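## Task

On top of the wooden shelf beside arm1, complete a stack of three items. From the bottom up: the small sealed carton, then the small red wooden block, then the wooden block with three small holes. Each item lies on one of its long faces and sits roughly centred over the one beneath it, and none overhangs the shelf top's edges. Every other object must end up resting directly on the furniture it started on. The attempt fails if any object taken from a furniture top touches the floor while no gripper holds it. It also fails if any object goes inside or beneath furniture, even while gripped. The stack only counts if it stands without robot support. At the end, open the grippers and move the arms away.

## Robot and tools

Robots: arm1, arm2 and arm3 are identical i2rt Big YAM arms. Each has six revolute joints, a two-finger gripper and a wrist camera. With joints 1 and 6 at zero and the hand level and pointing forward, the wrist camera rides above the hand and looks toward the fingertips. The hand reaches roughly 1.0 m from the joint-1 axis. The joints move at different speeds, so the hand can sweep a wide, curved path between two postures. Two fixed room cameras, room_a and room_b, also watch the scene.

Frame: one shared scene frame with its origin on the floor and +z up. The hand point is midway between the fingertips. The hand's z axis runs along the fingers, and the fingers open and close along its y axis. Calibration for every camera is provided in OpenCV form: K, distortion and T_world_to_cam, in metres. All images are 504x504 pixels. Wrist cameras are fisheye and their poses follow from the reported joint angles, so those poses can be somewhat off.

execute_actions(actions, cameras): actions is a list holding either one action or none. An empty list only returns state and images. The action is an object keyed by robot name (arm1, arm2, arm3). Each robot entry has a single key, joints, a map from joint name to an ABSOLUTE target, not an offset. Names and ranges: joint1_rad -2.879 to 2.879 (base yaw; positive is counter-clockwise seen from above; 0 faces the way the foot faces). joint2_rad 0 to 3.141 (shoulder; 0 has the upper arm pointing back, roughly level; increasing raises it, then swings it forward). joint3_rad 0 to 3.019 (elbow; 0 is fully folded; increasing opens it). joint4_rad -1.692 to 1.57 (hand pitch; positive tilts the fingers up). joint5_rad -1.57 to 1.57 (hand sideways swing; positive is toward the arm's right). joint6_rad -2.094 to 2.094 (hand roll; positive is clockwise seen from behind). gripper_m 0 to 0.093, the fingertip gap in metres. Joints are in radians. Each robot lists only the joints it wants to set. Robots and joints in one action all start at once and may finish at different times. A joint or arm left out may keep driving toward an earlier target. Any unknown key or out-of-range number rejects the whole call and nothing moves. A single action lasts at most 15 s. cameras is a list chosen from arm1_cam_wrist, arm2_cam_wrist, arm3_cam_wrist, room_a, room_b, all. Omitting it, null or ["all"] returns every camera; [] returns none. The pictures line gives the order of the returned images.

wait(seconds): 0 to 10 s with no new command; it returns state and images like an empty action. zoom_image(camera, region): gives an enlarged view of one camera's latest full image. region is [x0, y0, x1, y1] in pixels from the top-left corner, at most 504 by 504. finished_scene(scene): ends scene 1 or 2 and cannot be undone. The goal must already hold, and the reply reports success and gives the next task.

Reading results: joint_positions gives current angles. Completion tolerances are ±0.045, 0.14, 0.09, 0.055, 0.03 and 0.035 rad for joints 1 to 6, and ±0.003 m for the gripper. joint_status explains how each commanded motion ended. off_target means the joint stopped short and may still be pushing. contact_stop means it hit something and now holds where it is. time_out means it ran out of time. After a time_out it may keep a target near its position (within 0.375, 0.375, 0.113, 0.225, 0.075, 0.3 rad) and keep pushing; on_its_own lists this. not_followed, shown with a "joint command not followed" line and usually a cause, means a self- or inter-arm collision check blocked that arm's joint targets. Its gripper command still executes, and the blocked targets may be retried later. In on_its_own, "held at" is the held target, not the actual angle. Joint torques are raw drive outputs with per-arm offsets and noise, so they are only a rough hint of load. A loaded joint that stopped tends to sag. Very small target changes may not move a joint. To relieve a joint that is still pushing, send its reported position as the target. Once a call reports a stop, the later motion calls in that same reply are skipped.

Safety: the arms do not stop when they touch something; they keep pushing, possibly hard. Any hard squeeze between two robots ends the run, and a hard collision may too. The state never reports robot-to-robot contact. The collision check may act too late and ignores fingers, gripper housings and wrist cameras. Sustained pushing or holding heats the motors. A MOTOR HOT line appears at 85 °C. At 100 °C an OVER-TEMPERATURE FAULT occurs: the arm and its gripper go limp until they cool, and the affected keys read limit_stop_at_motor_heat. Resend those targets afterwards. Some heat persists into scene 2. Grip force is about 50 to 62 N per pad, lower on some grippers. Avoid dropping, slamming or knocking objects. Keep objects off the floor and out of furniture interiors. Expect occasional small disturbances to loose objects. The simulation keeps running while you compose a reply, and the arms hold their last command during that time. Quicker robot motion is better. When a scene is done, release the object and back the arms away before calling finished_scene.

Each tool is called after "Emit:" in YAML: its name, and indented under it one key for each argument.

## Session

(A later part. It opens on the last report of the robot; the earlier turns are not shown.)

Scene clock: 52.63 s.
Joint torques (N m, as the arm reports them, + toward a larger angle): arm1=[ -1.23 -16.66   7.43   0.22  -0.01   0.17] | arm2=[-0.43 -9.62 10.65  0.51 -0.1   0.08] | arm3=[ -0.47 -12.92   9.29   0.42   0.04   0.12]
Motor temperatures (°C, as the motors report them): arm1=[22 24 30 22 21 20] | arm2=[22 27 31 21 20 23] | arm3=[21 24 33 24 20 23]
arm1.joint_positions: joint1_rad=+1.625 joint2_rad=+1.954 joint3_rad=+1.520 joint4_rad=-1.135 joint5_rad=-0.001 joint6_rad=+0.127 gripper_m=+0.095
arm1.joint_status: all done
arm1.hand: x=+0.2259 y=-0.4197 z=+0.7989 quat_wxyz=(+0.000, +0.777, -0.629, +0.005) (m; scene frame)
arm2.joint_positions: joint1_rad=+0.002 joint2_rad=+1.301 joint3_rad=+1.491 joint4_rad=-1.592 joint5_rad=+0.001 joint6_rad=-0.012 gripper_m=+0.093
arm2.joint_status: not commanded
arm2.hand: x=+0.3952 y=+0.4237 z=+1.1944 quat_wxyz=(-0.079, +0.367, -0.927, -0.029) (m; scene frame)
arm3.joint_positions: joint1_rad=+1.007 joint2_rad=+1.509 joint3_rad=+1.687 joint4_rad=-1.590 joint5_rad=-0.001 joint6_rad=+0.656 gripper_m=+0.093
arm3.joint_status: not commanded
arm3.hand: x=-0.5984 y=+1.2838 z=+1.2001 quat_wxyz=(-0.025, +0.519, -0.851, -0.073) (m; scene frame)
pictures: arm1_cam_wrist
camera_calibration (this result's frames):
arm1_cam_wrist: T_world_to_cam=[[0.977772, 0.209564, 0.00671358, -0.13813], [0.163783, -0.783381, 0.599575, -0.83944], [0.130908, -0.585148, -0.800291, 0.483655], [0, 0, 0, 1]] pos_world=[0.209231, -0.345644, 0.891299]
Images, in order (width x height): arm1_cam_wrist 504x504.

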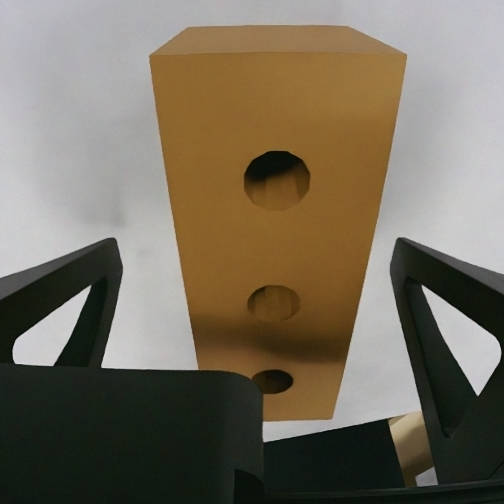

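Emit:
execute_actions:
  actions:
    - {"arm1":{"joints":{"gripper_m":0.02}}}
  cameras: []

Emit:
execute_actions:
  actions:
    - {"arm1":{"joints":{"joint2_rad":1.65,"joint3_rad":1.6,"joint4_rad":-1.5}}}
  cameras: []

Emit:
execute_actions:
  actions:
    - {"arm1":{"joints":{"joint1_rad":-0.56,"joint6_rad":-0.45}}}
  cameras: []

Emit:
execute_actions:
  actions:
    - {"arm1":{"joints":{"joint2_rad":1.98,"joint4_rad":-1.14}}}
  cameras: ["arm1_cam_wrist","room_a","room_b"]

Emit:
zoom_image:
  camera: "room_a"
  region: [0, 210, 100, 300]

Emit:
zoom_image:
  camera: "room_b"
  region: [210, 270, 300, 350]

Scene clock: 56.40 s.
Joint torques (N m, as the arm reports them, + toward a larger angle): arm1=[ -1.19 -16.79   7.48   0.26  -0.02   0.15] | arm2=[-0.45 -9.62 10.65  0.52 -0.1   0.08] | arm3=[ -0.37 -12.9    9.27   0.46   0.04   0.12]
Motor temperatures (°C, as the motors report them): arm1=[22 24 30 22 21 20] | arm2=[22 26 31 21 20 23] | arm3=[21 24 33 24 20 23]
arm1.joint_positions: joint1_rad=+1.625 joint2_rad=+1.954 joint3_rad=+1.520 joint4_rad=-1.134 joint5_rad=-0.001 joint6_rad=+0.128 gripper_m=+0.045
arm1.joint_status: gripper_m off_target (ended at +0.045, target +0.020)
arm1.hand: x=+0.2259 y=-0.4195 z=+0.7989 quat_wxyz=(+0.000, +0.777, -0.629, +0.005) (m; scene frame)
arm2.joint_positions: joint1_rad=+0.002 joint2_rad=+1.301 joint3_rad=+1.491 joint4_rad=-1.592 joint5_rad=+0.001 joint6_rad=-0.012 gripper_m=+0.093
arm2.joint_status: not commanded
arm2.hand: x=+0.3952 y=+0.4237 z=+1.1944 quat_wxyz=(-0.079, +0.367, -0.927, -0.029) (m; scene frame)
arm3.joint_positions: joint1_rad=+1.007 joint2_rad=+1.509 joint3_rad=+1.687 joint4_rad=-1.590 joint5_rad=-0.001 joint6_rad=+0.656 gripper_m=+0.093
arm3.joint_status: not commanded
arm3.hand: x=-0.5984 y=+1.2838 z=+1.2001 quat_wxyz=(-0.025, +0.519, -0.851, -0.073) (m; scene frame)
pictures: none
No camera images: the call's "cameras" was empty. Leave "cameras" out to get every camera's image.

Scene clock: 57.73 s.
Joint torques (N m, as the arm reports them, + toward a larger angle): arm1=[ -1.18 -11.93  10.25  -0.54  -0.04   0.15] | arm2=[-0.46 -9.61 10.65  0.53 -0.1   0.08] | arm3=[ -0.39 -13.01   9.27   0.44   0.03   0.12]
Motor temperatures (°C, as the motors report them): arm1=[22 24 30 22 21 20] | arm2=[22 26 31 21 20 23] | arm3=[21 24 33 24 20 23]
arm1.joint_positions: joint1_rad=+1.625 joint2_rad=+1.627 joint3_rad=+1.571 joint4_rad=-1.487 joint5_rad=-0.001 joint6_rad=+0.128 gripper_m=+0.045
arm1.joint_status: all done
arm1.hand: x=+0.2486 y=-0.4883 z=+0.9875 quat_wxyz=(-0.007, +0.777, -0.629, -0.006) (m; scene frame)
arm2.joint_positions: joint1_rad=+0.002 joint2_rad=+1.301 joint3_rad=+1.491 joint4_rad=-1.592 joint5_rad=+0.001 joint6_rad=-0.012 gripper_m=+0.093
arm2.joint_status: not commanded
arm2.hand: x=+0.3952 y=+0.4237 z=+1.1944 quat_wxyz=(-0.079, +0.367, -0.927, -0.029) (m; scene frame)
arm3.joint_positions: joint1_rad=+1.007 joint2_rad=+1.509 joint3_rad=+1.687 joint4_rad=-1.590 joint5_rad=-0.001 joint6_rad=+0.656 gripper_m=+0.093
arm3.joint_status: not commanded
arm3.hand: x=-0.5984 y=+1.2838 z=+1.2001 quat_wxyz=(-0.025, +0.519, -0.851, -0.073) (m; scene frame)
pictures: none
No camera images: the call's "cameras" was empty. Leave "cameras" out to get every camera's image.

Scene clock: 59.87 s.
Joint torques (N m, as the arm reports them, + toward a larger angle): arm1=[  0.23 -12.85  10.3   -0.53  -0.2   -0.16] | arm2=[-0.48 -9.61 10.66  0.53 -0.1   0.08] | arm3=[ -0.39 -13.09   9.25   0.45   0.03   0.13]
Motor temperatures (°C, as the motors report them): arm1=[22 24 30 22 21 20] | arm2=[22 26 31 21 20 23] | arm3=[21 24 33 24 20 23]
arm1.joint_positions: joint1_rad=-0.564 joint2_rad=+1.643 joint3_rad=+1.571 joint4_rad=-1.487 joint5_rad=+0.001 joint6_rad=-0.435 gripper_m=+0.045
arm1.joint_status: all done
arm1.hand: x=+0.8945 y=-1.0983 z=+0.9912 quat_wxyz=(-0.010, +0.077, -0.997, +0.007) (m; scene frame)
arm2.joint_positions: joint1_rad=+0.002 joint2_rad=+1.301 joint3_rad=+1.491 joint4_rad=-1.592 joint5_rad=+0.001 joint6_rad=-0.012 gripper_m=+0.093
arm2.joint_status: not commanded
arm2.hand: x=+0.3952 y=+0.4237 z=+1.1944 quat_wxyz=(-0.079, +0.367, -0.927, -0.029) (m; scene frame)
arm3.joint_positions: joint1_rad=+1.007 joint2_rad=+1.509 joint3_rad=+1.687 joint4_rad=-1.590 joint5_rad=-0.001 joint6_rad=+0.656 gripper_m=+0.093
arm3.joint_status: not commanded
arm3.hand: x=-0.5984 y=+1.2838 z=+1.2001 quat_wxyz=(-0.025, +0.519, -0.851, -0.073) (m; scene frame)
pictures: none
No camera images: the call's "cameras" was empty. Leave "cameras" out to get every camera's image.

Scene clock: 61.07 s.
Joint torques (N m, as the arm reports them, + toward a larger angle): arm1=[  0.06 -19.1    9.34   0.26  -0.21  -0.15] | arm2=[-0.41 -9.63 10.64  0.51 -0.11  0.08] | arm3=[ -0.47 -13.12   9.27   0.41   0.04   0.12]
Motor temperatures (°C, as the motors report them): arm1=[22 24 30 22 21 20] | arm2=[22 26 31 21 20 23] | arm3=[21 24 33 24 20 23]
arm1.joint_positions: joint1_rad=-0.564 joint2_rad=+2.008 joint3_rad=+1.571 joint4_rad=-1.153 joint5_rad=+0.001 joint6_rad=-0.436 gripper_m=+0.045
arm1.joint_status: all done
arm1.hand: x=+0.9774 y=-1.1231 z=+0.7991 quat_wxyz=(+0.005, +0.078, -0.997, +0.001) (m; scene frame)
arm2.joint_positions: joint1_rad=+0.002 joint2_rad=+1.301 joint3_rad=+1.491 joint4_rad=-1.592 joint5_rad=+0.001 joint6_rad=-0.012 gripper_m=+0.093
arm2.joint_status: not commanded
arm2.hand: x=+0.3952 y=+0.4237 z=+1.1944 quat_wxyz=(-0.079, +0.367, -0.927, -0.029) (m; scene frame)
arm3.joint_positions: joint1_rad=+1.007 joint2_rad=+1.509 joint3_rad=+1.687 joint4_rad=-1.590 joint5_rad=-0.001 joint6_rad=+0.656 gripper_m=+0.093
arm3.joint_status: not commanded
arm3.hand: x=-0.5984 y=+1.2838 z=+1.2001 quat_wxyz=(-0.025, +0.519, -0.851, -0.073) (m; scene frame)
pictures: arm1_cam_wrist, room_a, room_b
camera_calibration (this result's frames):
arm1_cam_wrist: T_world_to_cam=[[0.155767, -0.987792, 0.00160371, -1.26274], [-0.789624, -0.123542, 0.601026, 0.158115], [-0.59349, -0.0948865, -0.799228, 1.23159], [0, 0, 0, 1]] pos_world=[1.05248, -1.11093, 0.891319]
Images, in order (width x height): arm1_cam_wrist 504x504, room_a 504x504, room_b 504x504.

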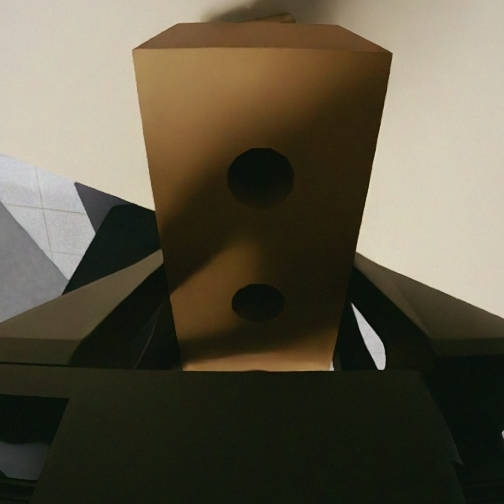

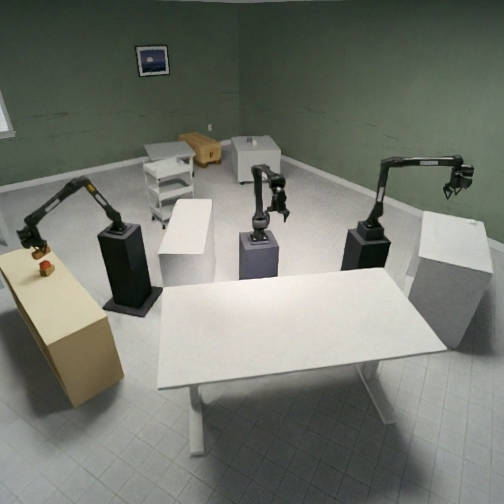

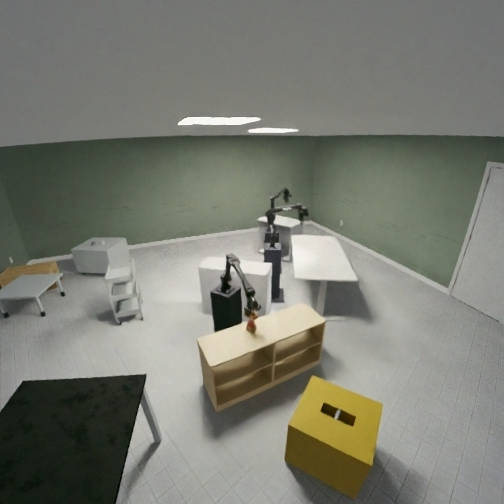

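Region (0, 210, 100, 300) of room_a's 504x504 image, scaled by 5.040, with more detail than that image has; it fills the top 454 rows of this view, and the rest is white.

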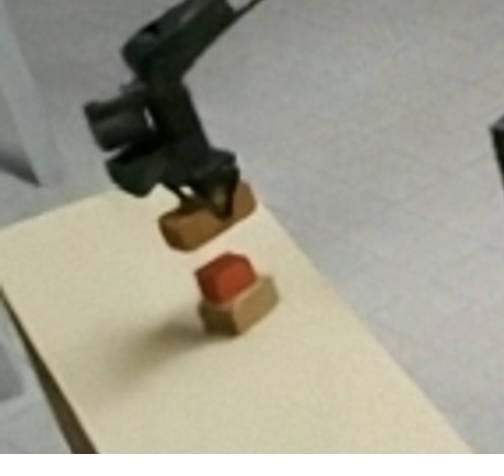

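Region (210, 270, 300, 350) of room_b's 504x504 image, scaled by 5.600, with more detail than that image has.

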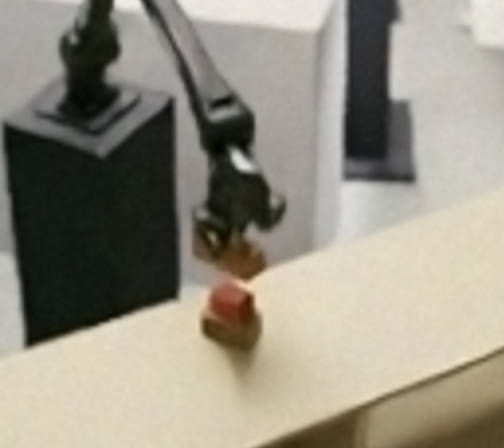

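Lower ~5 cm.

Emit:
execute_actions:
  actions:
    - {"arm1":{"joints":{"joint2_rad":2.105,"joint4_rad":-1.04}}}
  cameras: ["arm1_cam_wrist","room_a","room_b"]

Emit:
zoom_image:
  camera: "room_a"
  region: [10, 230, 80, 290]

Emit:
zoom_image:
  camera: "room_b"
  region: [225, 290, 285, 345]

Scene clock: 63.30 s.
Joint torques (N m, as the arm reports them, + toward a larger angle): arm1=[  0.04 -17.16   9.16   0.3   -0.19  -0.16] | arm2=[-0.44 -9.64 10.64  0.52 -0.1   0.08] | arm3=[ -0.48 -13.03   9.28   0.45   0.04   0.11]
Motor temperatures (°C, as the motors report them): arm1=[22 25 30 22 21 20] | arm2=[22 26 31 21 20 23] | arm3=[21 24 33 24 20 23]
arm1.joint_positions: joint1_rad=-0.564 joint2_rad=+2.092 joint3_rad=+1.571 joint4_rad=-1.054 joint5_rad=+0.001 joint6_rad=-0.436 gripper_m=+0.045
arm1.joint_status: all done
arm1.hand: x=+0.9919 y=-1.1274 z=+0.7513 quat_wxyz=(-0.002, +0.078, -0.997, +0.004) (m; scene frame)
arm2.joint_positions: joint1_rad=+0.002 joint2_rad=+1.301 joint3_rad=+1.491 joint4_rad=-1.592 joint5_rad=+0.001 joint6_rad=-0.012 gripper_m=+0.093
arm2.joint_status: not commanded
arm2.hand: x=+0.3952 y=+0.4237 z=+1.1944 quat_wxyz=(-0.079, +0.367, -0.927, -0.029) (m; scene frame)
arm3.joint_positions: joint1_rad=+1.007 joint2_rad=+1.509 joint3_rad=+1.687 joint4_rad=-1.590 joint5_rad=-0.001 joint6_rad=+0.656 gripper_m=+0.093
arm3.joint_status: not commanded
arm3.hand: x=-0.5984 y=+1.2838 z=+1.2001 quat_wxyz=(-0.025, +0.519, -0.851, -0.073) (m; scene frame)
pictures: arm1_cam_wrist, room_a, room_b
camera_calibration (this result's frames):
arm1_cam_wrist: T_world_to_cam=[[0.155762, -0.98776, 0.00821764, -1.27419], [-0.798563, -0.121022, 0.589619, 0.218028], [-0.581408, -0.0984027, -0.80764, 1.19194], [0, 0, 0, 1]] pos_world=[1.06558, -1.11491, 0.844573]
Images, in order (width x height): arm1_cam_wrist 504x504, room_a 504x504, room_b 504x504.

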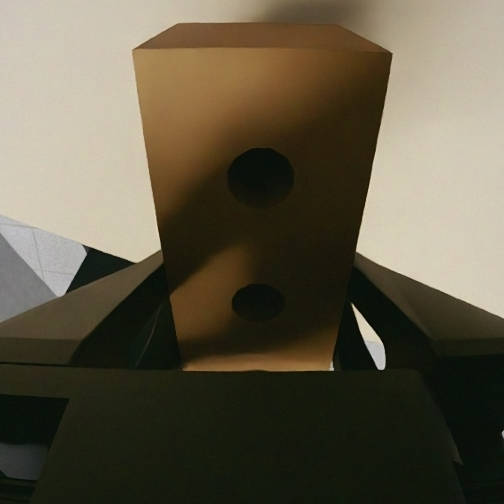

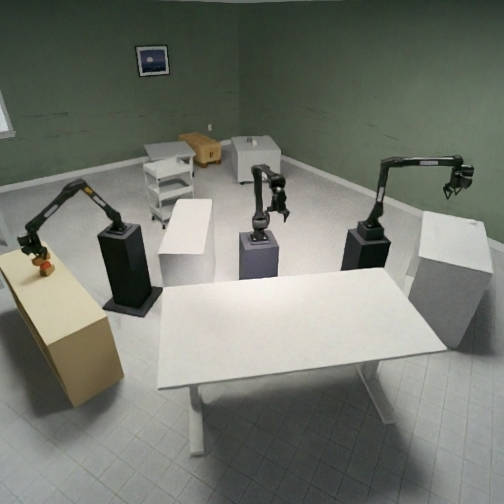

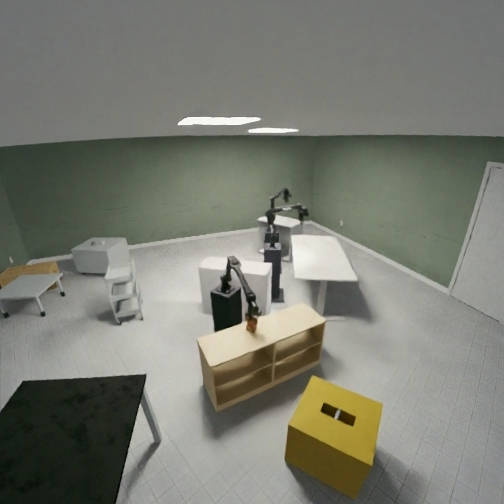

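Region (10, 230, 80, 290) of room_a's 504x504 image, scaled by 7.200, with more detail than that image has; it fills the top 432 rows of this view, and the rest is white.

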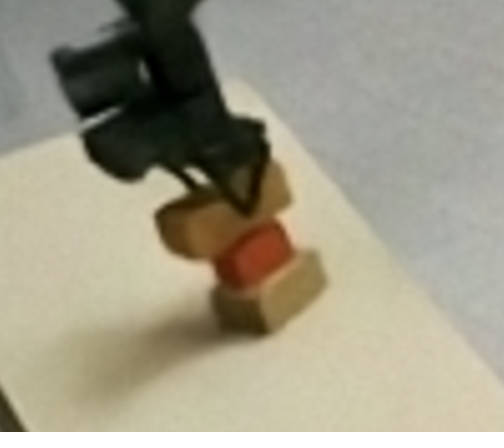

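Region (225, 290, 285, 345) of room_b's 504x504 image, scaled by 8.400, with more detail than that image has; it fills the top 462 rows of this view, and the rest is white.

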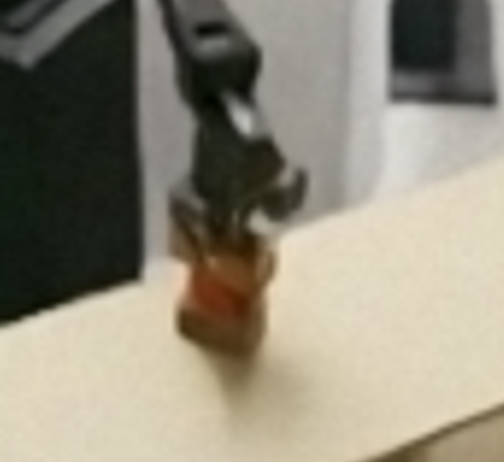

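Lower via elbow (also pulls slightly inward).

Emit:
execute_actions:
  actions:
    - {"arm1":{"joints":{"joint2_rad":2.095,"joint3_rad":1.51,"joint4_rad":-0.98}}}
  cameras: ["room_a"]

Emit:
zoom_image:
  camera: "room_a"
  region: [10, 230, 80, 290]

Scene clock: 64.97 s.
Joint torques (N m, as the arm reports them, + toward a larger angle): arm1=[ -0.14 -17.28   5.56   0.32  -0.23  -0.13] | arm2=[-0.42 -9.63 10.66  0.5  -0.11  0.08] | arm3=[ -0.42 -12.98   9.27   0.44   0.04   0.11]
Motor temperatures (°C, as the motors report them): arm1=[22 25 30 22 21 20] | arm2=[22 26 31 21 20 23] | arm3=[21 24 33 24 20 23]
arm1.joint_positions: joint1_rad=-0.564 joint2_rad=+2.086 joint3_rad=+1.534 joint4_rad=-0.992 joint5_rad=+0.002 joint6_rad=-0.437 gripper_m=+0.045
arm1.joint_status: all done
arm1.hand: x=+0.9915 y=-1.1275 z=+0.7423 quat_wxyz=(-0.016, +0.078, -0.997, +0.010) (m; scene frame)
arm2.joint_positions: joint1_rad=+0.002 joint2_rad=+1.301 joint3_rad=+1.491 joint4_rad=-1.592 joint5_rad=+0.001 joint6_rad=-0.012 gripper_m=+0.093
arm2.joint_status: not commanded
arm2.hand: x=+0.3952 y=+0.4237 z=+1.1944 quat_wxyz=(-0.079, +0.367, -0.927, -0.029) (m; scene frame)
arm3.joint_positions: joint1_rad=+1.007 joint2_rad=+1.509 joint3_rad=+1.687 joint4_rad=-1.590 joint5_rad=-0.001 joint6_rad=+0.656 gripper_m=+0.093
arm3.joint_status: not commanded
arm3.hand: x=-0.5984 y=+1.2838 z=+1.2001 quat_wxyz=(-0.025, +0.519, -0.851, -0.073) (m; scene frame)
pictures: room_a
Images, in order (width x height): room_a 504x504.

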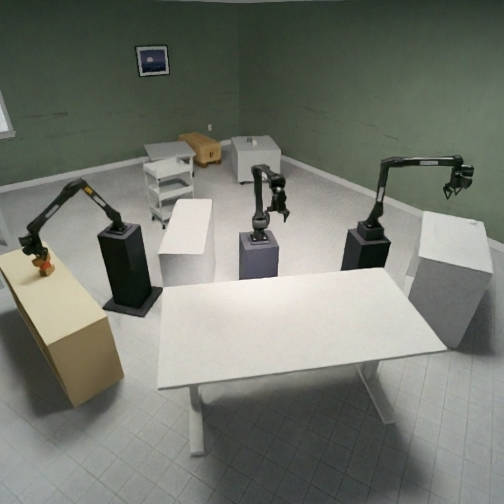

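Region (10, 230, 80, 290) of room_a's 504x504 image, scaled by 7.200, with more detail than that image has; it fills the top 432 rows of this view, and the rest is white.

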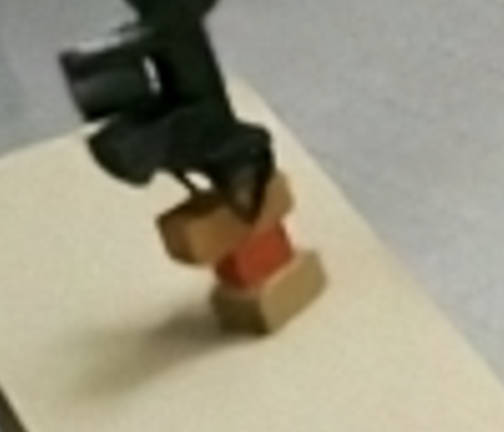

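Contact. Release and inspect.

Emit:
execute_actions:
  actions:
    - {"arm1":{"joints":{"joint2_rad":2.085,"joint3_rad":1.545,"gripper_m":0.093}}}
  cameras: []

Emit:
execute_actions:
  actions:
    - {"arm1":{"joints":{"joint2_rad":1.6,"joint4_rad":-1.0}}}
  cameras: ["arm1_cam_wrist","room_a","room_b"]

Emit:
zoom_image:
  camera: "room_a"
  region: [10, 230, 80, 290]

Emit:
zoom_image:
  camera: "room_b"
  region: [225, 290, 285, 345]

Scene clock: 67.20 s.
Joint torques (N m, as the arm reports them, + toward a larger angle): arm1=[  0.   -17.74   7.91   0.26  -0.25  -0.13] | arm2=[-0.46 -9.61 10.64  0.52 -0.11  0.08] | arm3=[ -0.48 -12.96   9.3    0.45   0.03   0.12]
Motor temperatures (°C, as the motors report them): arm1=[22 25 30 22 21 20] | arm2=[22 26 32 21 20 23] | arm3=[21 24 33 24 20 23]
arm1.joint_positions: joint1_rad=-0.564 joint2_rad=+2.086 joint3_rad=+1.534 joint4_rad=-0.992 joint5_rad=+0.002 joint6_rad=-0.437 gripper_m=+0.093
arm1.joint_status: all done
arm1.hand: x=+0.9916 y=-1.1275 z=+0.7426 quat_wxyz=(-0.017, +0.078, -0.997, +0.010) (m; scene frame)
arm2.joint_positions: joint1_rad=+0.002 joint2_rad=+1.301 joint3_rad=+1.491 joint4_rad=-1.592 joint5_rad=+0.001 joint6_rad=-0.012 gripper_m=+0.093
arm2.joint_status: not commanded
arm2.hand: x=+0.3952 y=+0.4237 z=+1.1944 quat_wxyz=(-0.079, +0.367, -0.927, -0.029) (m; scene frame)
arm3.joint_positions: joint1_rad=+1.007 joint2_rad=+1.509 joint3_rad=+1.687 joint4_rad=-1.590 joint5_rad=-0.001 joint6_rad=+0.656 gripper_m=+0.093
arm3.joint_status: not commanded
arm3.hand: x=-0.5984 y=+1.2838 z=+1.2001 quat_wxyz=(-0.025, +0.519, -0.851, -0.073) (m; scene frame)
pictures: none
No camera images: the call's "cameras" was empty. Leave "cameras" out to get every camera's image.

Scene clock: 68.77 s.
Joint torques (N m, as the arm reports them, + toward a larger angle): arm1=[  0.06 -11.67   9.93   0.44  -0.23  -0.12] | arm2=[-0.44 -9.59 10.63  0.5  -0.11  0.08] | arm3=[ -0.42 -13.     9.29   0.45   0.04   0.13]
Motor temperatures (°C, as the motors report them): arm1=[22 25 30 22 21 20] | arm2=[22 26 32 21 20 23] | arm3=[21 24 33 24 20 23]
arm1.joint_positions: joint1_rad=-0.564 joint2_rad=+1.577 joint3_rad=+1.534 joint4_rad=-0.992 joint5_rad=+0.002 joint6_rad=-0.437 gripper_m=+0.093
arm1.joint_status: all done
arm1.hand: x=+0.9885 y=-1.1253 z=+1.0429 quat_wxyz=(-0.252, +0.076, -0.960, +0.098) (m; scene frame)
arm2.joint_positions: joint1_rad=+0.002 joint2_rad=+1.301 joint3_rad=+1.491 joint4_rad=-1.592 joint5_rad=+0.001 joint6_rad=-0.012 gripper_m=+0.093
arm2.joint_status: not commanded
arm2.hand: x=+0.3952 y=+0.4237 z=+1.1944 quat_wxyz=(-0.079, +0.367, -0.927, -0.029) (m; scene frame)
arm3.joint_positions: joint1_rad=+1.007 joint2_rad=+1.509 joint3_rad=+1.687 joint4_rad=-1.590 joint5_rad=-0.001 joint6_rad=+0.656 gripper_m=+0.093
arm3.joint_status: not commanded
arm3.hand: x=-0.5984 y=+1.2838 z=+1.2001 quat_wxyz=(-0.025, +0.519, -0.851, -0.073) (m; scene frame)
pictures: arm1_cam_wrist, room_a, room_b
camera_calibration (this result's frames):
arm1_cam_wrist: T_world_to_cam=[[0.0971554, -0.96921, 0.226257, -1.42249], [-0.989205, -0.0689786, 0.129286, 0.770715], [-0.109698, -0.236376, -0.96545, 0.968798], [0, 0, 0, 1]] pos_world=[1.00687, -1.09652, 1.15753]
Images, in order (width x height): arm1_cam_wrist 504x504, room_a 504x504, room_b 504x504.

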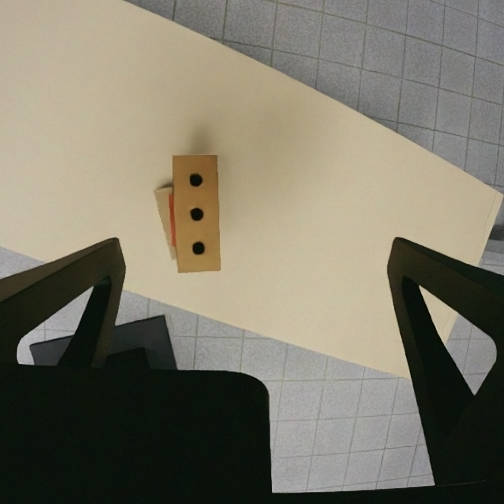

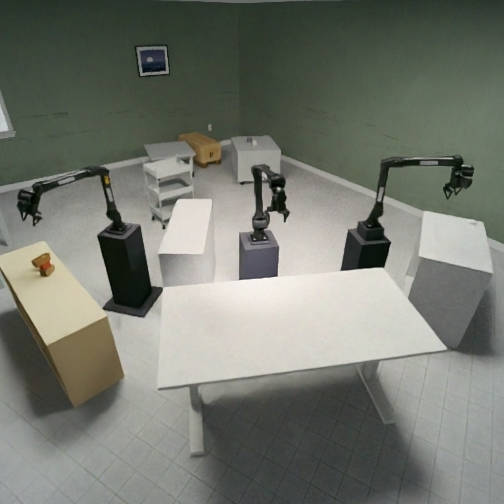

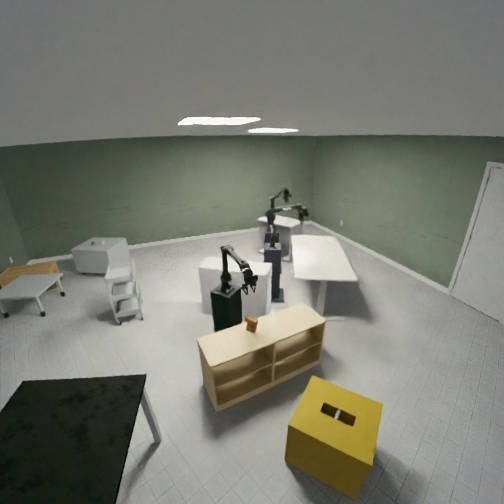

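Region (10, 230, 80, 290) of room_a's 504x504 image, scaled by 7.200, with more detail than that image has; it fills the top 432 rows of this view, and the rest is white.

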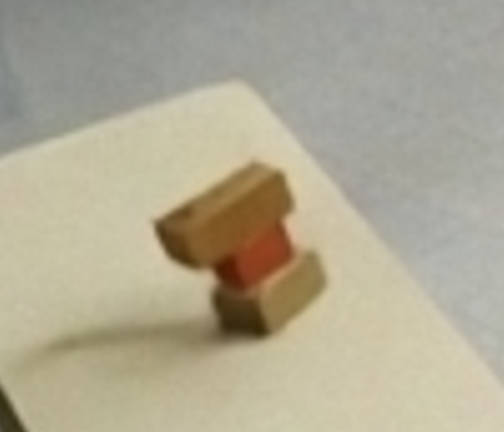

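Region (225, 290, 285, 345) of room_b's 504x504 image, scaled by 8.400, with more detail than that image has; it fills the top 462 rows of this view, and the rest is white.

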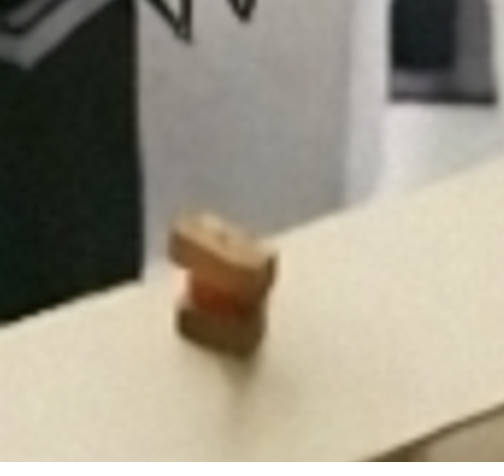

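Off by under 1 cm.

Emit:
finished_scene:
  scene: 2

The scene is finished: the task was done.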